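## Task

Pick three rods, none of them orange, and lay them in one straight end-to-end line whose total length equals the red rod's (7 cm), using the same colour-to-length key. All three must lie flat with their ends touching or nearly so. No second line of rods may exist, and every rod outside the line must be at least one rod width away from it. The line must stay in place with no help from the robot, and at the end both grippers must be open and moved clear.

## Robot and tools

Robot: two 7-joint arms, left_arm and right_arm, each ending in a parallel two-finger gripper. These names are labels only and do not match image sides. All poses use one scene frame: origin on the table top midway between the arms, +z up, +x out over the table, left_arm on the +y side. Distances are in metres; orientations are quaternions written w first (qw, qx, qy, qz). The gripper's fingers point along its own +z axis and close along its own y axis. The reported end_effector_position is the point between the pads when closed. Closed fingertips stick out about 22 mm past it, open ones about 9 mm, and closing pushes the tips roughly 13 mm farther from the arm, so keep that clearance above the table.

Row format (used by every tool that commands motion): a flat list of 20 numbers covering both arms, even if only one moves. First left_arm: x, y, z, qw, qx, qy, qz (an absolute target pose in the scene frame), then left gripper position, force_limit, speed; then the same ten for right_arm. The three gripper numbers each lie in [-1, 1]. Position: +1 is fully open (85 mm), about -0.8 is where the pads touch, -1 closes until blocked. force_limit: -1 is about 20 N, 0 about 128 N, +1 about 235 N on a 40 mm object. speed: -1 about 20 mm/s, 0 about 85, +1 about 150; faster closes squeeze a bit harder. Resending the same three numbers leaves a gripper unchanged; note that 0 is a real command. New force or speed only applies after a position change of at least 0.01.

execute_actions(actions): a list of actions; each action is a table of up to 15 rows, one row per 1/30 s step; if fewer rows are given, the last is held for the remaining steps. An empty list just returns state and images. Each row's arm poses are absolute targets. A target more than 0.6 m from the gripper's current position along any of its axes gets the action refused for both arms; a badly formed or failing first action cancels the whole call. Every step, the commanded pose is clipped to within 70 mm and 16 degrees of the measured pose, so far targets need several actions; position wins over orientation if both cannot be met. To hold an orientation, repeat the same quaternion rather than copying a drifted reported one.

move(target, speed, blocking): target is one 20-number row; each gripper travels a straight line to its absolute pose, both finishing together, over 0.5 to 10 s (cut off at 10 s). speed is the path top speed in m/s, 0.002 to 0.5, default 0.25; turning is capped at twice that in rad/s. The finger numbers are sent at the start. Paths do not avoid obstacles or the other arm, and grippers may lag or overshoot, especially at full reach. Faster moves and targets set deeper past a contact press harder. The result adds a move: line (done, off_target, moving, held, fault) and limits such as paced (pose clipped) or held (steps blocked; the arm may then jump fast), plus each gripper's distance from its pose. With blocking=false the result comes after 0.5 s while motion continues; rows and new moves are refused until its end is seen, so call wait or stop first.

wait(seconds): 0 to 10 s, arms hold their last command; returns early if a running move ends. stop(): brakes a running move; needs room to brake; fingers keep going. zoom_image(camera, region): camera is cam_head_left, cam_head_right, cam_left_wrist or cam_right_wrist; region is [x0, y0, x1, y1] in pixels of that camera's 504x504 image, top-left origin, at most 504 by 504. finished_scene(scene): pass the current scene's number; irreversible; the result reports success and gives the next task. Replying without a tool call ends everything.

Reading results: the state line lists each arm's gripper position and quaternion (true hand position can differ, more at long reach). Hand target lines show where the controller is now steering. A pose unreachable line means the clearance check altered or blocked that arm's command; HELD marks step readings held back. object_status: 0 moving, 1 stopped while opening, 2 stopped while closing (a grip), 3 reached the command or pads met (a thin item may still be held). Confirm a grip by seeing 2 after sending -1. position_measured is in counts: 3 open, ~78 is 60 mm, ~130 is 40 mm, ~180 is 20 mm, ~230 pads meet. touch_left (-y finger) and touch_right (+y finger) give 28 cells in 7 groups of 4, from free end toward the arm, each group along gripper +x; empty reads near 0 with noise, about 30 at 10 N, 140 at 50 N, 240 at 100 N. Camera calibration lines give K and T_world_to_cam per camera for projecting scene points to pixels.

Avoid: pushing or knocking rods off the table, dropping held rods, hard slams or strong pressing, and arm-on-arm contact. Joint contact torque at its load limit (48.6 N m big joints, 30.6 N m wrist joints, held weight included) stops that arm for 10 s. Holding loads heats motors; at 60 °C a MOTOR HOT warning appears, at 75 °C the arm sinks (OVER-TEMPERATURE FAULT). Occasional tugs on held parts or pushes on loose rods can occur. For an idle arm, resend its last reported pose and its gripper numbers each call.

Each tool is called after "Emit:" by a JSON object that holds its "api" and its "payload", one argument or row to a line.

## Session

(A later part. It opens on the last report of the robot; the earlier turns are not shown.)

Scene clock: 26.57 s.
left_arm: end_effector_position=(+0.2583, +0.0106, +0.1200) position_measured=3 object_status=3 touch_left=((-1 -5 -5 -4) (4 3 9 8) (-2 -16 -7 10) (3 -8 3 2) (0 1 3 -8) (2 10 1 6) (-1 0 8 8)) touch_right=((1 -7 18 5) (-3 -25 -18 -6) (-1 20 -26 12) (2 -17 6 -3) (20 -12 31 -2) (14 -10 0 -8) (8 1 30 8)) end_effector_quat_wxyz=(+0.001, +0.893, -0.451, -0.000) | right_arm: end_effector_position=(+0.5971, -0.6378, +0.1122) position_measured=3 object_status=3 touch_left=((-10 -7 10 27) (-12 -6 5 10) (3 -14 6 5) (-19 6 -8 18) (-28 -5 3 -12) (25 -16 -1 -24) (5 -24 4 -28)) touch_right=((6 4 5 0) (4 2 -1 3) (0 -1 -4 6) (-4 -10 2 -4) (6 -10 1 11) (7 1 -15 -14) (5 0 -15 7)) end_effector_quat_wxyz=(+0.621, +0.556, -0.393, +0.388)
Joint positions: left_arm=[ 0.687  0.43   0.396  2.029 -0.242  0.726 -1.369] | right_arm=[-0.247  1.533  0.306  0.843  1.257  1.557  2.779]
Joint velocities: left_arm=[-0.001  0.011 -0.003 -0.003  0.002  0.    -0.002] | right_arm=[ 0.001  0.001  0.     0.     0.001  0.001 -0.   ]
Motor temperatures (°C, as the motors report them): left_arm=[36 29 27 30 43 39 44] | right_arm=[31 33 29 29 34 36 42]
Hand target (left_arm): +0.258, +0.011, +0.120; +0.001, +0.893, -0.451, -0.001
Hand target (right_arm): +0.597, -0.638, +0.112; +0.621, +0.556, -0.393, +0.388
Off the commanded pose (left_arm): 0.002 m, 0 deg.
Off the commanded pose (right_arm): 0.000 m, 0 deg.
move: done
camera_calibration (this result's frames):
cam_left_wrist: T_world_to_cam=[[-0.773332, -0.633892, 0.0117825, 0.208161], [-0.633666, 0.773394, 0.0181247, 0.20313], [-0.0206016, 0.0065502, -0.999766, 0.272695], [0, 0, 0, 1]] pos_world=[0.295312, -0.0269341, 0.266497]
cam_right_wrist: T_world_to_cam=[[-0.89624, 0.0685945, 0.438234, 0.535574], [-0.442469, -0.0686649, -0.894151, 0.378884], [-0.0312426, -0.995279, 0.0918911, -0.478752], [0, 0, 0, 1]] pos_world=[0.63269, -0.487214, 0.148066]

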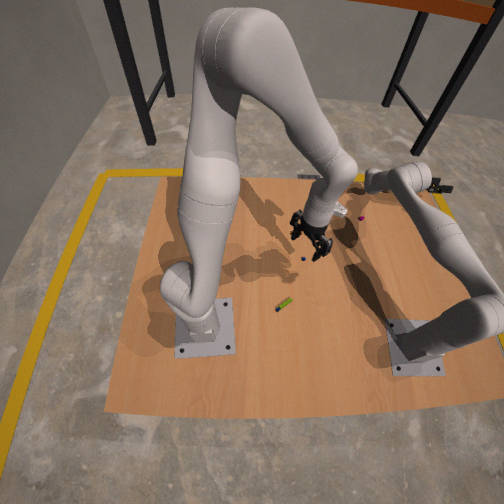

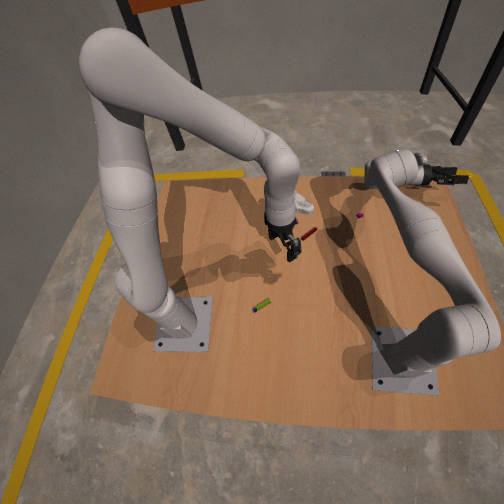

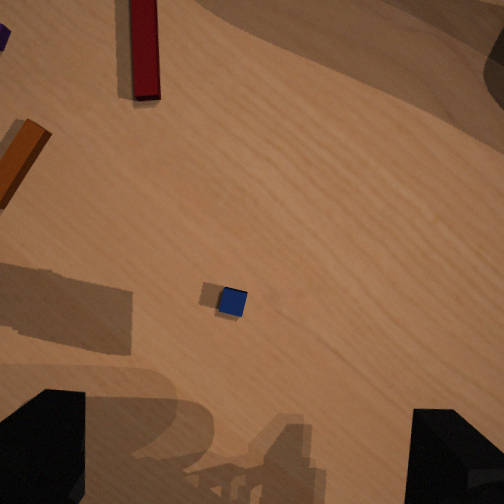

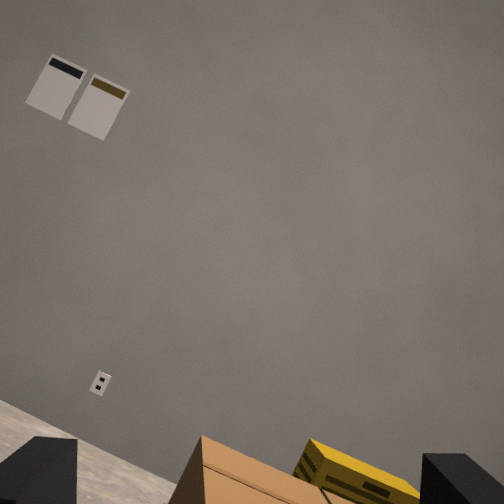

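Emit:
{"api": "execute_actions", "payload": {
  "actions": [
    [[0.2854,-0.0073,0.06,0,0.829,-0.559,0,1,0,0, 0.5971,-0.6378,0.1122,0.621,0.556,-0.393,0.388,1,0,0]],
    [[0.2854,-0.0073,0.026,0,0.829,-0.559,0,1,0,0, 0.5971,-0.6378,0.1122,0.621,0.556,-0.393,0.388,1,0,0]],
    [[0.2854,-0.0073,0.026,0,0.829,-0.559,0,-1,0,0, 0.5971,-0.6378,0.1122,0.621,0.556,-0.393,0.388,1,0,0]],
    [[0.2854,-0.0073,0.026,0,0.829,-0.559,0,-1,0,0, 0.5971,-0.6378,0.1122,0.621,0.556,-0.393,0.388,1,0,0]],
    [[0.2854,-0.0073,0.06,0,0.829,-0.559,0,-1,0,0, 0.5971,-0.6378,0.1122,0.621,0.556,-0.393,0.388,1,0,0]]
  ]
}}

Emit:
{"api": "move", "payload": {
  "target": [0.1455,0.0368,0.04,0,0.893,-0.451,0,-1,0,0, 0.5971,-0.6378,0.1122,0.621,0.556,-0.393,0.388,1,0,0],
  "speed": 0.25
}}

Emit:
{"api": "execute_actions", "payload": {
  "actions": [
    [[0.1455,0.0368,0.0265,0,0.893,-0.451,0,-1,0,0, 0.5971,-0.6378,0.1122,0.621,0.556,-0.393,0.388,1,0,0]],
    [[0.1455,0.0368,0.0265,0,0.893,-0.451,0,1,0,0, 0.5971,-0.6378,0.1122,0.621,0.556,-0.393,0.388,1,0,0]],
    [[0.1455,0.0368,0.08,0,0.893,-0.451,0,1,0,0, 0.5971,-0.6378,0.1122,0.621,0.556,-0.393,0.388,1,0,0]],
    [[0.11,0.08,0.10,0,0.893,-0.451,0,-1,0,0, 0.5971,-0.6378,0.1122,0.621,0.556,-0.393,0.388,1,0,0]],
    [[0.11,0.08,0.10,0,0.893,-0.451,0,-1,0,0, 0.5971,-0.6378,0.1122,0.621,0.556,-0.393,0.388,1,0,0]]
  ]
}}

Scene clock: 29.47 s.
left_arm: end_effector_position=(+0.2852, -0.0074, +0.0597) position_measured=215 object_status=2 touch_left=((259 1292 1147 203) (56 383 312 28) (-6 -12 -8 6) (3 -1 -3 -2) (2 7 -8 0) (-13 -2 6 -10) (13 13 21 6)) touch_right=((264 1237 1397 280) (29 280 361 61) (-26 -8 8 13) (18 -13 22 17) (32 10 1 14) (22 15 -16 1) (11 -12 -10 -18)) end_effector_quat_wxyz=(-0.000, +0.829, -0.559, -0.000) | right_arm: end_effector_position=(+0.5971, -0.6378, +0.1122) position_measured=3 object_status=3 touch_left=((-22 -2 12 10) (0 20 -1 -21) (8 4 -26 -2) (-10 6 8 6) (4 -7 -24 -8) (23 -5 -6 -29) (-2 -23 -7 14)) touch_right=((-6 0 -9 9) (-4 -4 -9 2) (1 -5 -4 8) (-5 -15 8 1) (2 4 4 7) (3 -7 1 -9) (0 14 0 4)) end_effector_quat_wxyz=(+0.621, +0.556, -0.393, +0.388)
Joint positions: left_arm=[ 0.696  0.612  0.379  1.989 -0.379  0.61  -1.527] | right_arm=[-0.247  1.533  0.306  0.843  1.257  1.557  2.779]
Joint velocities: left_arm=[-0.001 -0.005 -0.002 -0.     0.001  0.    -0.001] | right_arm=[-0.    -0.    -0.001  0.    -0.001  0.001 -0.   ]
Motor temperatures (°C, as the motors report them): left_arm=[36 29 27 30 43 39 44] | right_arm=[31 33 29 29 34 36 42]
Hand target (left_arm): +0.285, -0.007, +0.060; -0.000, +0.829, -0.559, +0.000
Hand target (right_arm): +0.597, -0.638, +0.112; +0.621, +0.556, -0.393, +0.388
Off the commanded pose (left_arm): 0.000 m, 0 deg.
Off the commanded pose (right_arm): 0.000 m, 0 deg.
Step readings (end_effector_position; steps 1 to 15: 1st action; 16 to 30: 2nd action; 31 to 45: 3rd action; 46 to 60: 4th action; 61 to 75: 5th action):
0: left_arm (+0.2583, +0.0107, +0.1196) | right_arm (+0.5971, -0.6378, +0.1122)
1: left_arm (+0.2583, +0.0107, +0.1191) | right_arm (+0.5971, -0.6378, +0.1122)
2: left_arm (+0.2587, +0.0102, +0.1170) | right_arm (+0.5971, -0.6378, +0.1122)
4: left_arm (+0.2618, +0.0078, +0.1072) | right_arm (+0.5971, -0.6378, +0.1122)
8: left_arm (+0.2761, -0.0016, +0.0753) | right_arm (+0.5971, -0.6378, +0.1122)
15: left_arm (+0.2860, -0.0076, +0.0614) | right_arm (+0.5971, -0.6378, +0.1122)
16: left_arm (+0.2856, -0.0076, +0.0605) | right_arm (+0.5971, -0.6378, +0.1122)
17: left_arm (+0.2847, -0.0077, +0.0573) | right_arm (+0.5971, -0.6378, +0.1122)
19: left_arm (+0.2827, -0.0074, +0.0435) | right_arm (+0.5971, -0.6378, +0.1122)
23: left_arm (+0.2863, -0.0068, +0.0277) | right_arm (+0.5971, -0.6378, +0.1122)
30: left_arm (+0.2856, -0.0072, +0.0263) | right_arm (+0.5971, -0.6378, +0.1122)
31: left_arm (+0.2855, -0.0072, +0.0262) | right_arm (+0.5971, -0.6378, +0.1122)
32: left_arm (+0.2855, -0.0073, +0.0261) | right_arm (+0.5971, -0.6378, +0.1122)
34: left_arm (+0.2855, -0.0073, +0.0261) | right_arm (+0.5971, -0.6378, +0.1122)
38: left_arm (+0.2854, -0.0073, +0.0260) | right_arm (+0.5971, -0.6378, +0.1122)
45: left_arm (+0.2854, -0.0073, +0.0260) | right_arm (+0.5971, -0.6378, +0.1122)
46: left_arm (+0.2854, -0.0073, +0.0260) | right_arm (+0.5971, -0.6378, +0.1122)
47: left_arm (+0.2854, -0.0073, +0.0260) | right_arm (+0.5971, -0.6378, +0.1122)
49: left_arm (+0.2854, -0.0073, +0.0260) | right_arm (+0.5971, -0.6378, +0.1122)
53: left_arm (+0.2854, -0.0073, +0.0260) | right_arm (+0.5971, -0.6378, +0.1122)
60: left_arm (+0.2854, -0.0073, +0.0261) | right_arm (+0.5971, -0.6378, +0.1122)
61: left_arm (+0.2856, -0.0073, +0.0268) | right_arm (+0.5971, -0.6378, +0.1122)
62: left_arm (+0.2863, -0.0071, +0.0295) | right_arm (+0.5971, -0.6378, +0.1122)
64: left_arm (+0.2877, -0.0069, +0.0425) | right_arm (+0.5971, -0.6378, +0.1122)
68: left_arm (+0.2842, -0.0079, +0.0584) | right_arm (+0.5971, -0.6378, +0.1122)
75: end_effector_position above
camera_calibration (this result's frames):
cam_left_wrist: T_world_to_cam=[[-0.906708, -0.421642, 0.00995457, 0.257971], [-0.421413, 0.906667, 0.0191189, 0.175573], [-0.0170868, 0.0131403, -0.999768, 0.212184], [0, 0, 0, 1]] pos_world=[0.311518, -0.0532031, 0.20621]
cam_right_wrist: T_world_to_cam=[[-0.89624, 0.0685943, 0.438234, 0.535574], [-0.442468, -0.0686648, -0.894151, 0.378884], [-0.0312424, -0.995279, 0.091891, -0.478752], [0, 0, 0, 1]] pos_world=[0.63269, -0.487213, 0.148066]

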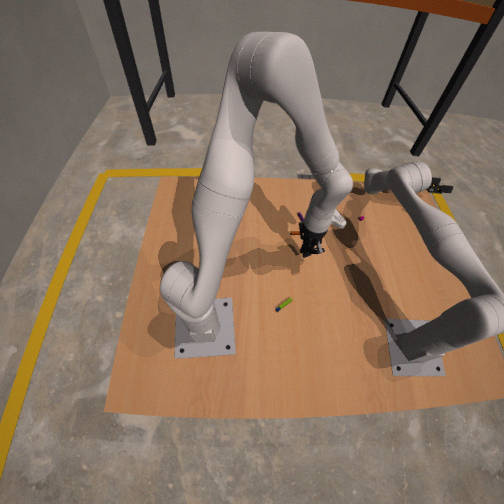

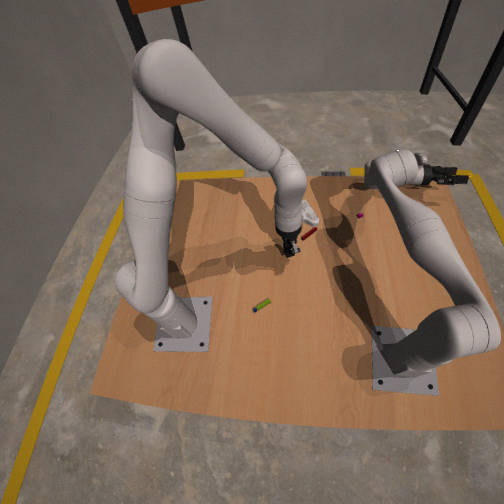

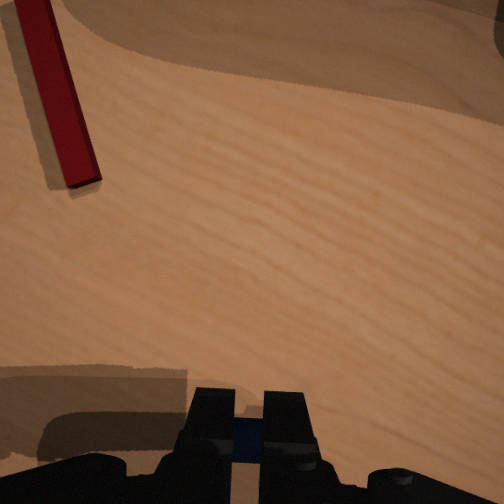

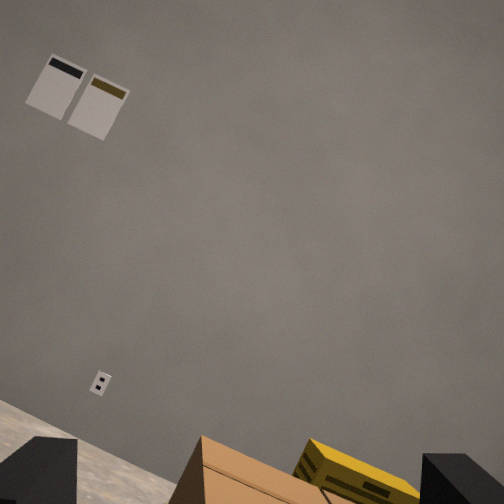

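Scene clock: 30.53 s.
left_arm: end_effector_position=(+0.1469, +0.0382, +0.0402) position_measured=215 object_status=2 touch_left=((269 1300 1155 196) (53 384 311 38) (-6 -1 -7 10) (10 5 -9 -2) (2 -8 1 1) (-3 4 6 6) (-3 -1 12 2)) touch_right=((264 1210 1396 245) (59 290 335 46) (-9 1 -10 -18) (-3 10 10 3) (23 22 -7 -6) (5 -11 -6 18) (-15 0 -5 -34)) end_effector_quat_wxyz=(-0.001, +0.893, -0.450, +0.000) | right_arm: end_effector_position=(+0.5971, -0.6378, +0.1122) position_measured=3 object_status=3 touch_left=((12 -3 0 -1) (11 9 12 7) (14 2 -19 29) (-24 11 11 -7) (4 -10 -6 -10) (-17 0 2 12) (-5 -16 -23 -16)) touch_right=((7 -6 -6 -3) (5 11 -6 1) (1 -5 2 7) (8 5 4 8) (14 1 -4 2) (7 -2 -1 3) (1 10 0 6)) end_effector_quat_wxyz=(+0.621, +0.556, -0.393, +0.388)
Joint positions: left_arm=[ 1.069  0.509  0.207  2.342 -0.333  0.317 -1.032] | right_arm=[-0.247  1.533  0.306  0.843  1.257  1.557  2.779]
Joint velocities: left_arm=[ 0.022 -0.003  0.006  0.    -0.009  0.     0.01 ] | right_arm=[-0.001  0.001 -0.     0.    -0.001  0.    -0.   ]
Motor temperatures (°C, as the motors report them): left_arm=[36 29 27 30 43 39 44] | right_arm=[31 33 29 29 34 36 42]
Hand target (left_arm): +0.146, +0.038, +0.040; -0.001, +0.893, -0.451, +0.000
Hand target (right_arm): +0.597, -0.638, +0.112; +0.621, +0.556, -0.393, +0.388
Off the commanded pose (left_arm): 0.002 m, 0 deg.
Off the commanded pose (right_arm): 0.000 m, 0 deg.
move: done
camera_calibration (this result's frames):
cam_left_wrist: T_world_to_cam=[[-0.771328, -0.636388, 0.00791209, 0.140423], [-0.636179, 0.771309, 0.0189385, 0.113035], [-0.0181549, 0.00957427, -0.999789, 0.189993], [0, 0, 0, 1]] pos_world=[0.183672, 0.000359437, 0.186701]
cam_right_wrist: T_world_to_cam=[[-0.89624, 0.0685943, 0.438234, 0.535574], [-0.442468, -0.0686648, -0.894151, 0.378884], [-0.0312424, -0.995279, 0.0918909, -0.478752], [0, 0, 0, 1]] pos_world=[0.63269, -0.487213, 0.148066]

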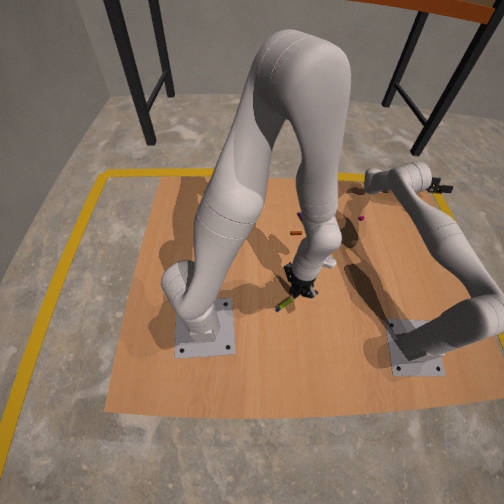

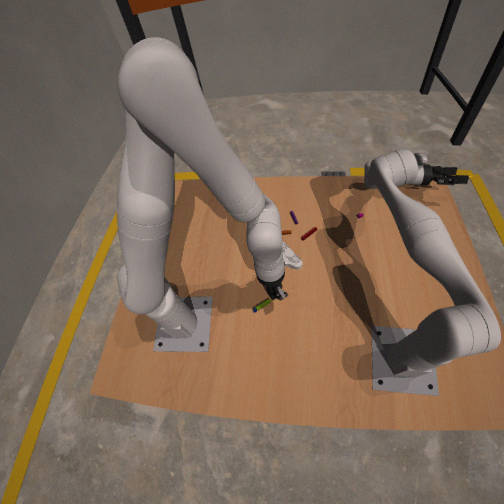

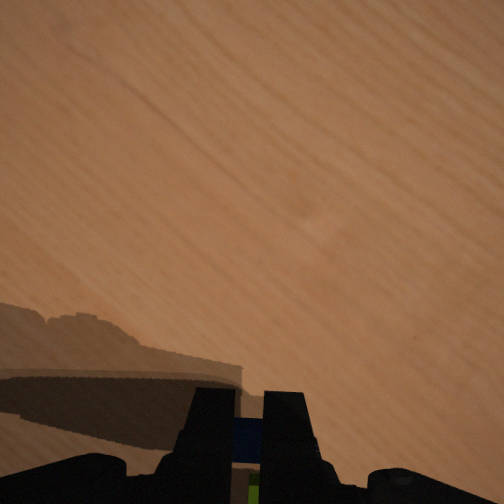

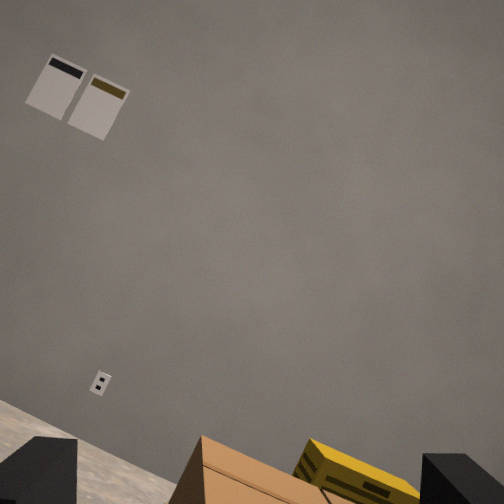

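Scene clock: 33.03 s.
left_arm: end_effector_position=(+0.1100, +0.0800, +0.1000) position_measured=213 object_status=0 touch_left=((3 0 -5 4) (0 -2 4 9) (-1 -13 3 4) (0 -3 0 0) (4 9 4 0) (-1 -7 9 7) (0 9 10 3)) touch_right=((-15 4 -8 27) (11 7 13 8) (-23 -19 25 -22) (-11 4 8 3) (-11 3 1 -18) (3 2 -14 11) (38 5 -32 -1)) end_effector_quat_wxyz=(-0.000, +0.893, -0.451, -0.000) | right_arm: end_effector_position=(+0.5971, -0.6378, +0.1122) position_measured=3 object_status=3 touch_left=((-11 -3 -4 -3) (0 0 8 1) (13 3 9 -2) (11 22 -15 5) (10 1 3 -5) (10 6 -7 5) (17 -23 -18 -5)) touch_right=((-1 3 -7 3) (5 2 -8 -7) (0 -2 0 15) (1 -15 10 2) (7 4 1 4) (-1 -5 -1 -5) (7 5 -6 -3)) end_effector_quat_wxyz=(+0.621, +0.556, -0.393, +0.388)
Joint positions: left_arm=[ 0.998  0.25   0.347  2.434 -0.184  0.479 -1.103] | right_arm=[-0.247  1.533  0.306  0.843  1.257  1.557  2.779]
Joint velocities: left_arm=[-0.    -0.001  0.     0.001  0.     0.     0.001] | right_arm=[ 0.001 -0.    -0.    -0.     0.001 -0.     0.   ]
Motor temperatures (°C, as the motors report them): left_arm=[36 29 27 30 43 39 44] | right_arm=[31 33 29 29 34 36 42]
Hand target (left_arm): +0.110, +0.080, +0.100; -0.000, +0.893, -0.451, -0.000
Hand target (right_arm): +0.597, -0.638, +0.112; +0.621, +0.556, -0.393, +0.388
Off the commanded pose (left_arm): 0.000 m, 0 deg.
Off the commanded pose (right_arm): 0.000 m, 0 deg.
Step readings (end_effector_position; steps 1 to 15: 1st action; 16 to 30: 2nd action; 31 to 45: 3rd action; 46 to 60: 4th action; 61 to 75: 5th action):
0: left_arm (+0.1469, +0.0382, +0.0402) | right_arm (+0.5971, -0.6378, +0.1122)
1: left_arm (+0.1465, +0.0382, +0.0398) | right_arm (+0.5971, -0.6378, +0.1122)
2: left_arm (+0.1456, +0.0382, +0.0377) | right_arm (+0.5971, -0.6378, +0.1122)
4: left_arm (+0.1441, +0.0380, +0.0301) | right_arm (+0.5971, -0.6378, +0.1122)
8: left_arm (+0.1466, +0.0365, +0.0272) | right_arm (+0.5971, -0.6378, +0.1122)
15: left_arm (+0.1456, +0.0368, +0.0266) | right_arm (+0.5971, -0.6378, +0.1122)
16: left_arm (+0.1456, +0.0368, +0.0266) | right_arm (+0.5971, -0.6378, +0.1122)
17: left_arm (+0.1456, +0.0368, +0.0265) | right_arm (+0.5971, -0.6378, +0.1122)
19: left_arm (+0.1455, +0.0368, +0.0265) | right_arm (+0.5971, -0.6378, +0.1122)
23: left_arm (+0.1455, +0.0368, +0.0265) | right_arm (+0.5971, -0.6378, +0.1122)
30: left_arm (+0.1455, +0.0368, +0.0265) | right_arm (+0.5971, -0.6378, +0.1122)
31: left_arm (+0.1457, +0.0367, +0.0269) | right_arm (+0.5971, -0.6378, +0.1122)
32: left_arm (+0.1463, +0.0363, +0.0291) | right_arm (+0.5971, -0.6378, +0.1122)
34: left_arm (+0.1476, +0.0354, +0.0385) | right_arm (+0.5971, -0.6378, +0.1122)
38: left_arm (+0.1462, +0.0374, +0.0670) | right_arm (+0.5971, -0.6378, +0.1122)
45: left_arm (+0.1440, +0.0368, +0.0790) | right_arm (+0.5971, -0.6378, +0.1122)
46: left_arm (+0.1443, +0.0369, +0.0795) | right_arm (+0.5971, -0.6378, +0.1122)
47: left_arm (+0.1435, +0.0382, +0.0806) | right_arm (+0.5971, -0.6378, +0.1122)
49: left_arm (+0.1374, +0.0461, +0.0843) | right_arm (+0.5971, -0.6378, +0.1122)
53: left_arm (+0.1165, +0.0740, +0.0934) | right_arm (+0.5971, -0.6378, +0.1122)
60: left_arm (+0.1097, +0.0805, +0.0993) | right_arm (+0.5971, -0.6378, +0.1122)
61: left_arm (+0.1098, +0.0804, +0.0995) | right_arm (+0.5971, -0.6378, +0.1122)
62: left_arm (+0.1097, +0.0803, +0.0996) | right_arm (+0.5971, -0.6378, +0.1122)
64: left_arm (+0.1098, +0.0801, +0.0998) | right_arm (+0.5971, -0.6378, +0.1122)
68: left_arm (+0.1100, +0.0800, +0.0999) | right_arm (+0.5971, -0.6378, +0.1122)
75: end_effector_position above
camera_calibration (this result's frames):
cam_left_wrist: T_world_to_cam=[[-0.773121, -0.634184, 0.00973276, 0.137866], [-0.633963, 0.773138, 0.0186611, 0.055828], [-0.0193594, 0.00825709, -0.999778, 0.248924], [0, 0, 0, 1]] pos_world=[0.146799, 0.0422144, 0.246486]
cam_right_wrist: T_world_to_cam=[[-0.89624, 0.0685944, 0.438234, 0.535574], [-0.442469, -0.0686648, -0.894151, 0.378884], [-0.0312425, -0.995279, 0.091891, -0.478752], [0, 0, 0, 1]] pos_world=[0.63269, -0.487213, 0.148066]

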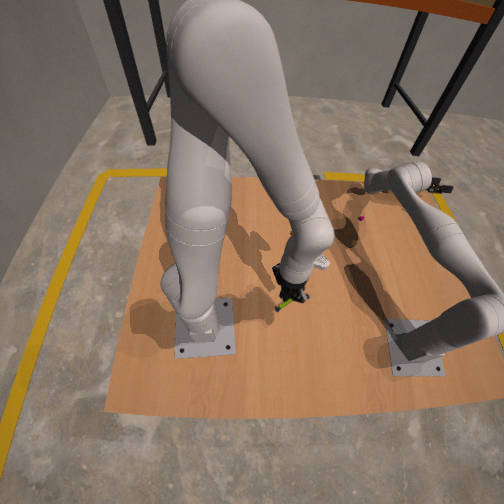

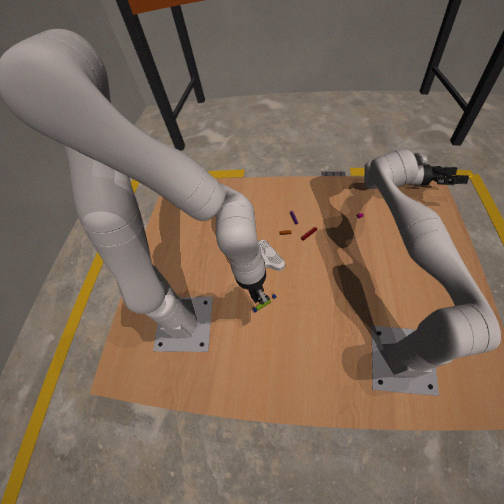

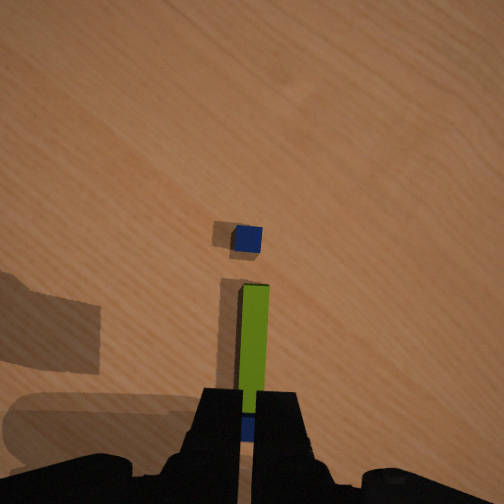

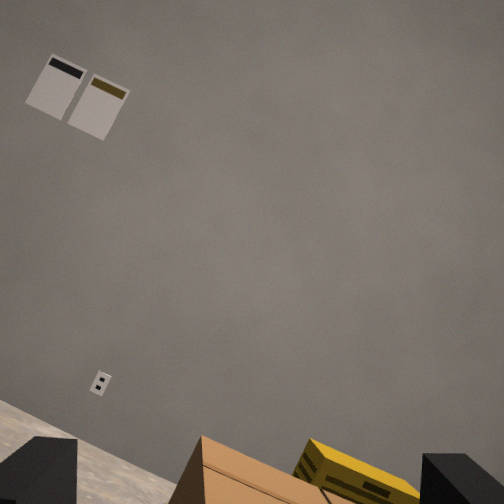

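Emit:
{"api": "move", "payload": {
  "target": [0.167,0.0116,0.045,0,0.893,-0.451,0,-1,0,0, 0.5971,-0.6378,0.1122,0.621,0.556,-0.393,0.388,1,0,0],
  "speed": 0.2
}}

Emit:
{"api": "move", "payload": {
  "target": [0.167,0.0116,0.026,0,0.893,-0.451,0,-1,0,0, 0.5971,-0.6378,0.1122,0.621,0.556,-0.393,0.388,1,0,0],
  "speed": 0.1
}}

Emit:
{"api": "move", "payload": {
  "target": [0.1511,0.0309,0.026,0,0.893,-0.451,0,-1,0,0, 0.5971,-0.6378,0.1122,0.621,0.556,-0.393,0.388,1,0,0],
  "speed": 0.04
}}

Scene clock: 34.43 s.
left_arm: end_effector_position=(+0.1666, +0.0112, +0.0451) position_measured=232 object_status=3 touch_left=((10 -3 0 -7) (2 -2 17 8) (26 15 19 26) (189 146 134 195) (268 385 351 275) (411 494 506 423) (547 447 565 541)) touch_right=((8 9 -31 14) (12 -13 -41 10) (16 -5 14 57) (178 199 159 128) (390 409 347 311) (478 423 427 622) (419 511 631 439)) end_effector_quat_wxyz=(+0.000, +0.893, -0.451, +0.000) | right_arm: end_effector_position=(+0.5971, -0.6378, +0.1122) position_measured=3 object_status=3 touch_left=((-19 -10 10 16) (15 -25 3 2) (22 2 -11 20) (-6 -2 -7 -3) (3 11 -22 8) (30 -16 4 10) (-7 -1 5 17)) touch_right=((2 -3 -1 -3) (-3 -6 0 -9) (-7 -5 -12 -1) (3 -12 3 -3) (6 -8 1 9) (10 -10 -4 -17) (0 9 -6 12)) end_effector_quat_wxyz=(+0.621, +0.556, -0.393, +0.388)
Joint positions: left_arm=[ 1.025  0.531  0.239  2.24  -0.312  0.4   -1.08 ] | right_arm=[-0.247  1.533  0.306  0.843  1.257  1.557  2.779]
Joint velocities: left_arm=[ 0.     0.007 -0.     0.     0.    -0.    -0.001] | right_arm=[-0.001 -0.    -0.    -0.     0.     0.    -0.   ]
Motor temperatures (°C, as the motors report them): left_arm=[36 29 27 30 43 39 44] | right_arm=[31 33 29 29 34 36 42]
Hand target (left_arm): +0.166, +0.011, +0.045; +0.000, +0.893, -0.451, -0.000
Hand target (right_arm): +0.597, -0.638, +0.112; +0.621, +0.556, -0.393, +0.388
Off the commanded pose (left_arm): 0.001 m, 0 deg.
Off the commanded pose (right_arm): 0.000 m, 0 deg.
move: done
camera_calibration (this result's frames):
cam_left_wrist: T_world_to_cam=[[-0.773025, -0.634291, 0.0103346, 0.138497], [-0.634078, 0.773059, 0.0180155, 0.145931], [-0.0194163, 0.00737345, -0.999784, 0.195784], [0, 0, 0, 1]] pos_world=[0.203394, -0.0264092, 0.191682]
cam_right_wrist: T_world_to_cam=[[-0.89624, 0.0685942, 0.438234, 0.535574], [-0.442469, -0.0686649, -0.894151, 0.378884], [-0.0312423, -0.995279, 0.091891, -0.478752], [0, 0, 0, 1]] pos_world=[0.63269, -0.487213, 0.148066]

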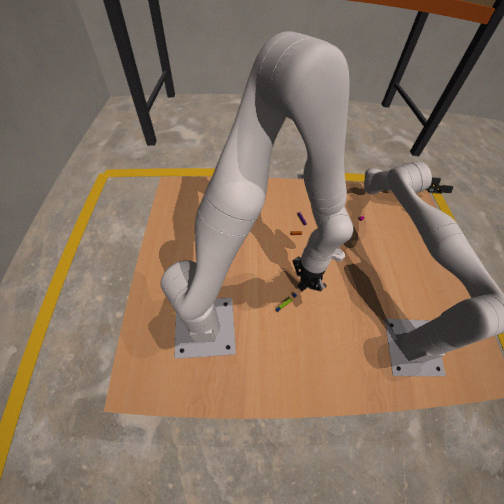

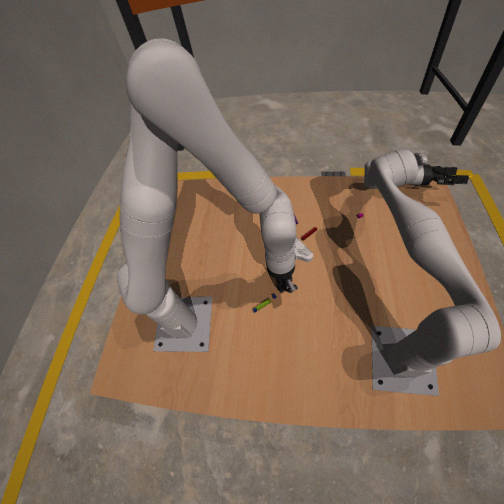

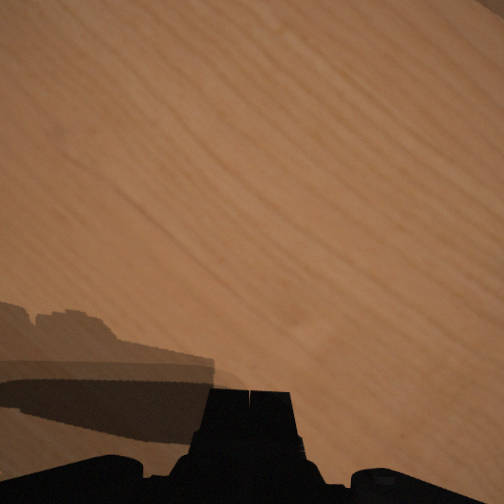

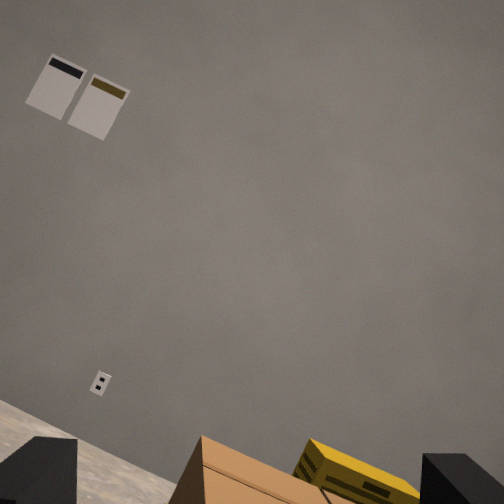

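Scene clock: 35.13 s.
left_arm: end_effector_position=(+0.1672, +0.0116, +0.0262) position_measured=232 object_status=3 touch_left=((-7 0 -5 -8) (5 -3 10 2) (21 6 21 33) (187 145 134 197) (260 386 350 274) (404 489 497 423) (544 442 560 545)) touch_right=((9 1 -26 27) (31 14 -44 3) (41 34 55 36) (146 215 151 152) (367 409 337 316) (490 453 407 645) (431 477 642 444)) end_effector_quat_wxyz=(+0.000, +0.893, -0.451, +0.000) | right_arm: end_effector_position=(+0.5971, -0.6378, +0.1122) position_measured=3 object_status=3 touch_left=((-14 -11 3 11) (20 12 -7 11) (35 4 -12 -17) (-23 9 -9 3) (-13 -7 -6 -14) (-1 -7 -5 -36) (1 -4 -7 3)) touch_right=((3 3 -2 -3) (0 0 4 0) (-5 -2 0 6) (3 -2 12 -2) (6 -2 -2 9) (8 -6 -3 -1) (6 1 -5 2)) end_effector_quat_wxyz=(+0.621, +0.556, -0.393, +0.388)
Joint positions: left_arm=[ 1.055  0.582  0.199  2.251 -0.338  0.335 -1.059] | right_arm=[-0.247  1.533  0.306  0.843  1.257  1.557  2.779]
Joint velocities: left_arm=[ 0.004  0.005  0.001  0.001 -0.001  0.     0.   ] | right_arm=[-0.001  0.    -0.     0.    -0.001 -0.001  0.   ]
Motor temperatures (°C, as the motors report them): left_arm=[36 29 27 30 43 39 44] | right_arm=[31 33 29 29 34 36 42]
Hand target (left_arm): +0.167, +0.012, +0.026; +0.000, +0.893, -0.451, -0.000
Hand target (right_arm): +0.597, -0.638, +0.112; +0.621, +0.556, -0.393, +0.388
Off the commanded pose (left_arm): 0.000 m, 0 deg.
Off the commanded pose (right_arm): 0.000 m, 0 deg.
move: done
camera_calibration (this result's frames):
cam_left_wrist: T_world_to_cam=[[-0.772824, -0.634544, 0.0098006, 0.139351], [-0.634333, 0.772847, 0.0181228, 0.146437], [-0.0190741, 0.00778885, -0.999788, 0.176797], [0, 0, 0, 1]] pos_world=[0.203956, -0.0261259, 0.17274]
cam_right_wrist: T_world_to_cam=[[-0.89624, 0.0685941, 0.438234, 0.535574], [-0.442468, -0.0686649, -0.894152, 0.378884], [-0.0312422, -0.995279, 0.0918909, -0.478752], [0, 0, 0, 1]] pos_world=[0.63269, -0.487213, 0.148066]

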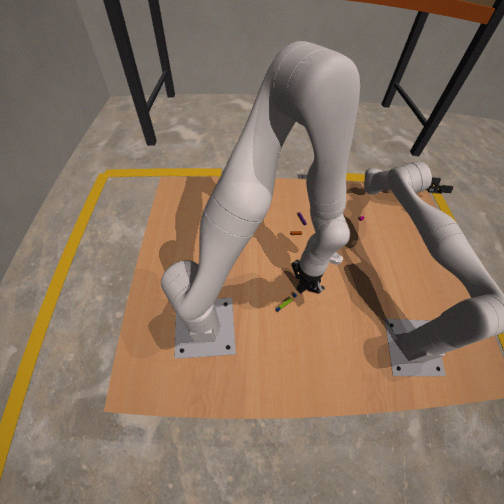

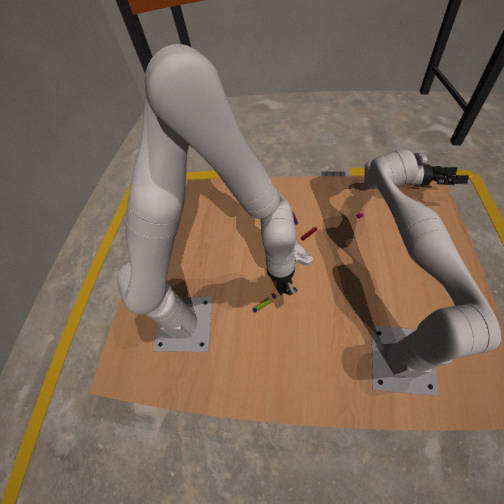

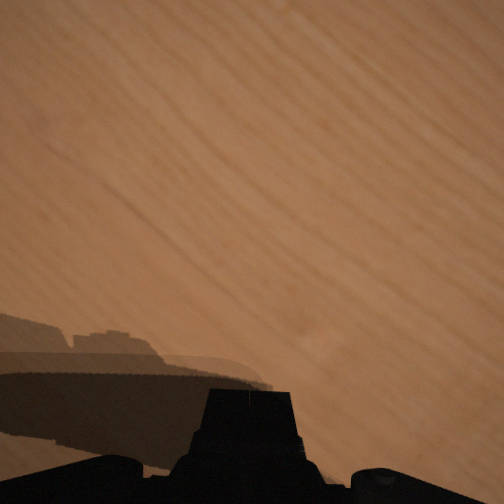

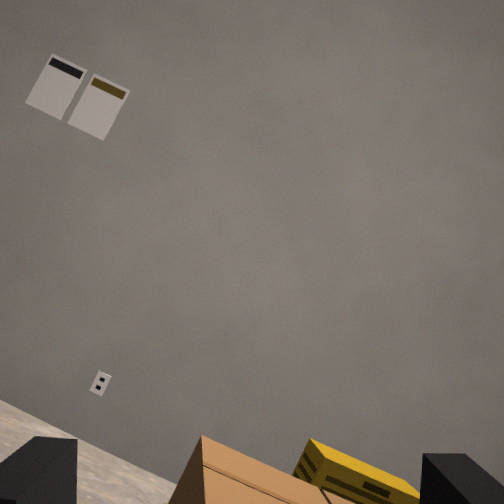

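Scene clock: 36.03 s.
left_arm: end_effector_position=(+0.1513, +0.0311, +0.0260) position_measured=232 object_status=3 touch_left=((1 4 5 -3) (3 -1 11 4) (19 5 25 21) (189 134 138 196) (266 386 343 268) (414 494 506 409) (541 444 564 548)) touch_right=((-5 -13 -14 3) (6 -1 -11 17) (26 5 23 37) (149 203 138 139) (387 378 341 281) (483 485 397 618) (455 477 613 449)) end_effector_quat_wxyz=(-0.000, +0.893, -0.451, -0.000) | right_arm: end_effector_position=(+0.5971, -0.6378, +0.1122) position_measured=3 object_status=3 touch_left=((-14 -29 1 8) (-16 9 15 9) (6 -16 -5 -10) (-1 14 16 21) (0 20 -2 -5) (-10 -7 -7 2) (-2 -21 -5 7)) touch_right=((-1 -4 3 6) (4 -2 -4 1) (3 -11 8 2) (2 -1 7 -3) (6 -1 -4 5) (1 -9 -4 4) (9 6 -15 3)) end_effector_quat_wxyz=(+0.621, +0.556, -0.393, +0.388)
Joint positions: left_arm=[ 1.089  0.559  0.176  2.326 -0.344  0.28  -1.032] | right_arm=[-0.247  1.533  0.306  0.843  1.257  1.557  2.779]
Joint velocities: left_arm=[ 0.003 -0.002  0.001 -0.001 -0.001  0.     0.001] | right_arm=[-0.001  0.    -0.    -0.001 -0.    -0.001  0.   ]
Motor temperatures (°C, as the motors report them): left_arm=[36 29 27 30 43 39 44] | right_arm=[31 33 29 29 34 36 42]
Hand target (left_arm): +0.151, +0.031, +0.026; -0.000, +0.893, -0.451, +0.000
Hand target (right_arm): +0.597, -0.638, +0.112; +0.621, +0.556, -0.393, +0.388
Off the commanded pose (left_arm): 0.000 m, 0 deg.
Off the commanded pose (right_arm): 0.000 m, 0 deg.
move: done
camera_calibration (this result's frames):
cam_left_wrist: T_world_to_cam=[[-0.772931, -0.634418, 0.00955671, 0.139466], [-0.634197, 0.772944, 0.0187597, 0.121269], [-0.0192883, 0.00843916, -0.999778, 0.176168], [0, 0, 0, 1]] pos_world=[0.188104, -0.00674068, 0.172522]
cam_right_wrist: T_world_to_cam=[[-0.89624, 0.0685944, 0.438234, 0.535574], [-0.442469, -0.0686648, -0.894151, 0.378884], [-0.0312425, -0.995279, 0.091891, -0.478752], [0, 0, 0, 1]] pos_world=[0.63269, -0.487214, 0.148066]

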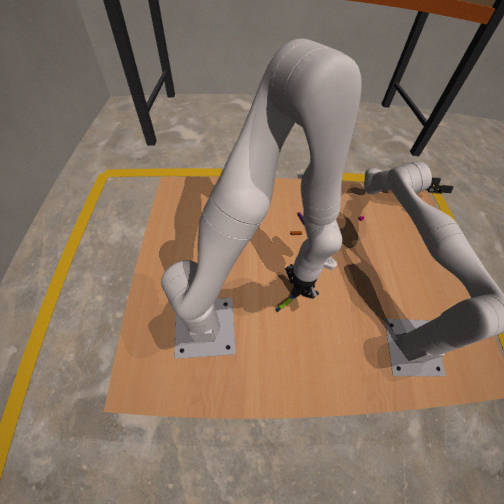

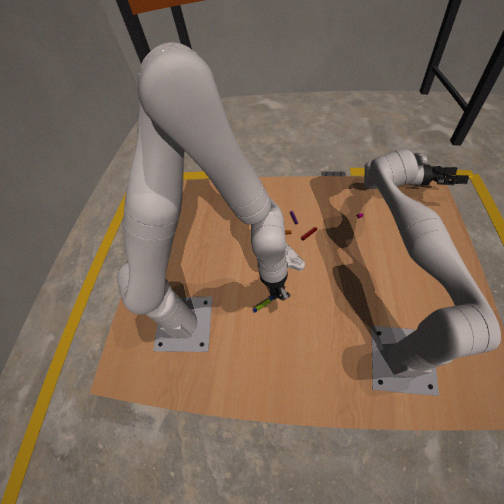

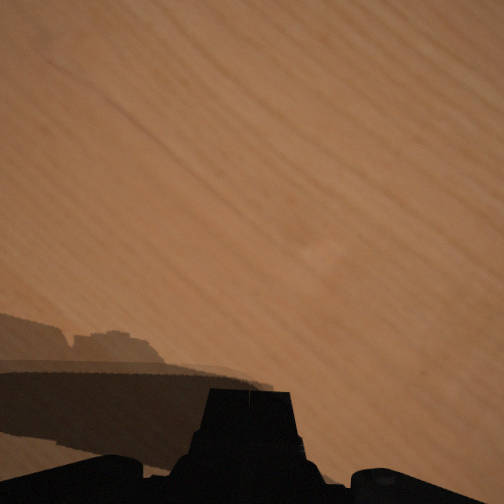

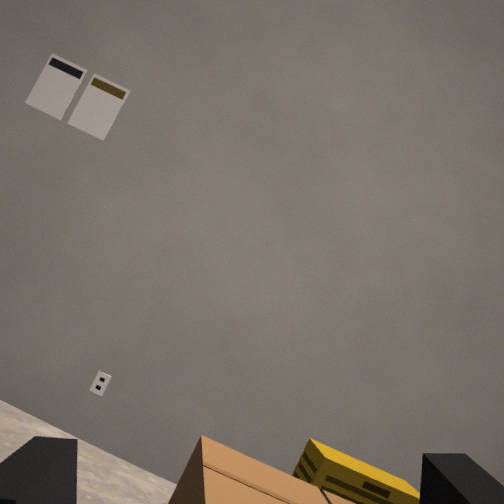

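Emit:
{"api": "execute_actions", "payload": {
  "actions": [
    [[0.154,0.027,0.07,0,0.893,-0.451,0,-1,0,0, 0.5971,-0.6378,0.1122,0.621,0.556,-0.393,0.388,1,0,0]],
    [[0.10,0.09,0.12,0,0.893,-0.451,0,-1,0,0, 0.5971,-0.6378,0.1122,0.621,0.556,-0.393,0.388,1,0,0]],
    [[0.10,0.09,0.12,0,0.893,-0.451,0,-1,0,0, 0.5971,-0.6378,0.1122,0.621,0.556,-0.393,0.388,1,0,0]]
  ]
}}

Scene clock: 37.67 s.
left_arm: end_effector_position=(+0.1000, +0.0900, +0.1199) position_measured=232 object_status=3 touch_left=((6 -9 -1 -6) (8 -4 0 0) (14 8 21 30) (185 137 134 203) (267 386 354 269) (410 493 503 418) (542 444 559 537)) touch_right=((-13 17 5 -1) (7 -1 -6 -23) (1 2 22 35) (177 171 154 135) (352 424 326 322) (488 421 404 628) (457 499 635 449)) end_effector_quat_wxyz=(-0.000, +0.893, -0.451, -0.000) | right_arm: end_effector_position=(+0.5971, -0.6378, +0.1122) position_measured=3 object_status=3 touch_left=((-4 -40 24 -1) (10 17 0 -16) (-10 5 13 -29) (4 6 -16 4) (-8 15 6 -1) (14 2 17 8) (6 -19 -8 20)) touch_right=((13 -1 -2 -5) (4 -7 4 5) (-2 0 4 -2) (9 3 13 6) (-2 -5 -1 7) (6 -13 -2 -6) (-5 9 -3 4)) end_effector_quat_wxyz=(+0.621, +0.556, -0.393, +0.388)
Joint positions: left_arm=[ 0.982  0.16   0.376  2.436 -0.11   0.559 -1.156] | right_arm=[-0.247  1.533  0.306  0.843  1.257  1.557  2.779]
Joint velocities: left_arm=[-0.001 -0.001  0.     0.    -0.    -0.    -0.001] | right_arm=[-0.001  0.001  0.    -0.    -0.    -0.     0.   ]
Motor temperatures (°C, as the motors report them): left_arm=[36 29 27 30 43 39 44] | right_arm=[31 33 29 29 34 36 42]
Hand target (left_arm): +0.100, +0.090, +0.120; +0.000, +0.893, -0.451, -0.000
Hand target (right_arm): +0.597, -0.638, +0.112; +0.621, +0.556, -0.393, +0.388
Off the commanded pose (left_arm): 0.000 m, 0 deg.
Off the commanded pose (right_arm): 0.000 m, 0 deg.
Step readings (end_effector_position; steps 1 to 15: 1st action; 16 to 30: 2nd action; 31 to 45: 3rd action):
0: left_arm (+0.1512, +0.0310, +0.0261) | right_arm (+0.5971, -0.6378, +0.1122)
1: left_arm (+0.1515, +0.0309, +0.0265) | right_arm (+0.5971, -0.6378, +0.1122)
2: left_arm (+0.1523, +0.0304, +0.0288) | right_arm (+0.5971, -0.6378, +0.1122)
4: left_arm (+0.1543, +0.0286, +0.0388) | right_arm (+0.5971, -0.6378, +0.1122)
8: left_arm (+0.1541, +0.0274, +0.0638) | right_arm (+0.5971, -0.6378, +0.1122)
15: left_arm (+0.1531, +0.0270, +0.0694) | right_arm (+0.5971, -0.6378, +0.1122)
16: left_arm (+0.1532, +0.0271, +0.0699) | right_arm (+0.5971, -0.6378, +0.1122)
17: left_arm (+0.1524, +0.0283, +0.0714) | right_arm (+0.5971, -0.6378, +0.1122)
19: left_arm (+0.1461, +0.0360, +0.0773) | right_arm (+0.5971, -0.6378, +0.1122)
23: left_arm (+0.1216, +0.0667, +0.0949) | right_arm (+0.5971, -0.6378, +0.1122)
30: left_arm (+0.0999, +0.0909, +0.1172) | right_arm (+0.5971, -0.6378, +0.1122)
31: left_arm (+0.0993, +0.0909, +0.1180) | right_arm (+0.5971, -0.6378, +0.1122)
32: left_arm (+0.0988, +0.0908, +0.1184) | right_arm (+0.5971, -0.6378, +0.1122)
34: left_arm (+0.0991, +0.0904, +0.1191) | right_arm (+0.5971, -0.6378, +0.1122)
38: left_arm (+0.0997, +0.0901, +0.1197) | right_arm (+0.5971, -0.6378, +0.1122)
45: end_effector_position above
camera_calibration (this result's frames):
cam_left_wrist: T_world_to_cam=[[-0.773142, -0.634157, 0.00975565, 0.13626], [-0.633934, 0.773159, 0.0187936, 0.0413432], [-0.0194608, 0.00834572, -0.999776, 0.268608], [0, 0, 0, 1]] pos_world=[0.136784, 0.0522036, 0.266441]
cam_right_wrist: T_world_to_cam=[[-0.89624, 0.0685942, 0.438234, 0.535574], [-0.442469, -0.0686648, -0.894151, 0.378884], [-0.0312423, -0.995279, 0.0918909, -0.478752], [0, 0, 0, 1]] pos_world=[0.63269, -0.487213, 0.148066]

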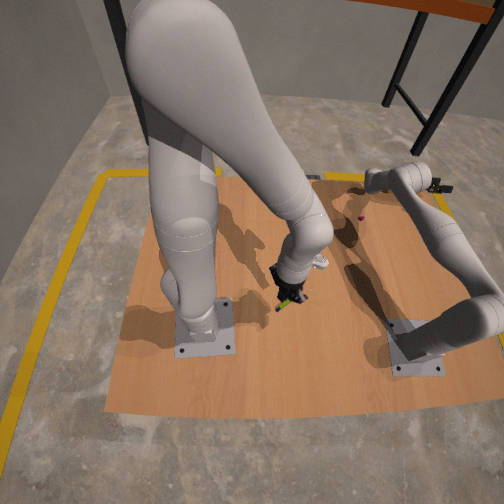

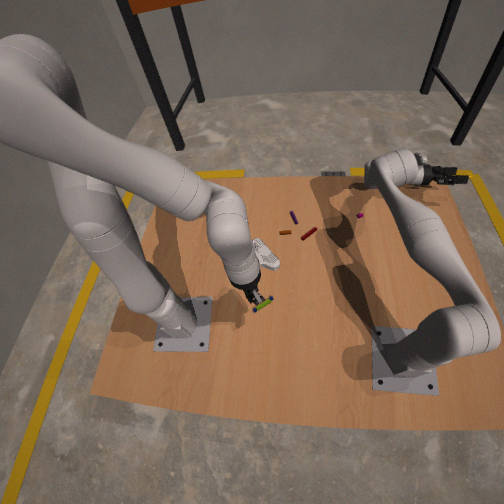

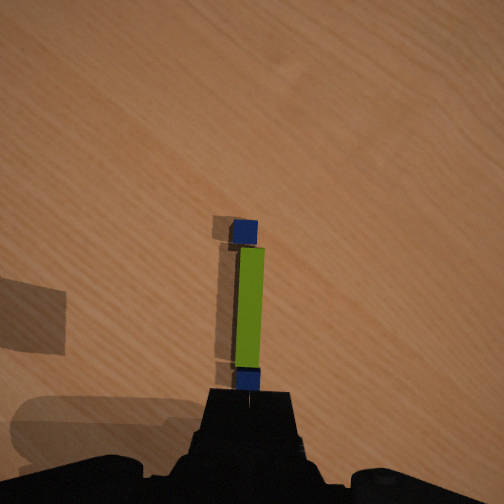

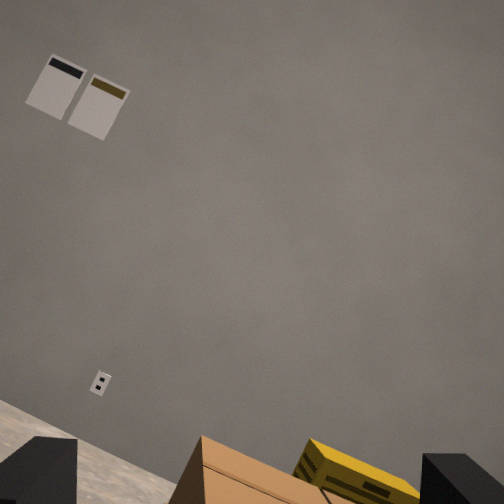

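Gap about 2 mm, offset about 2.5 mm; acceptable.

Emit:
{"api": "finished_scene", "payload": {
  "scene": 2
}}

The scene is finished: the task was done.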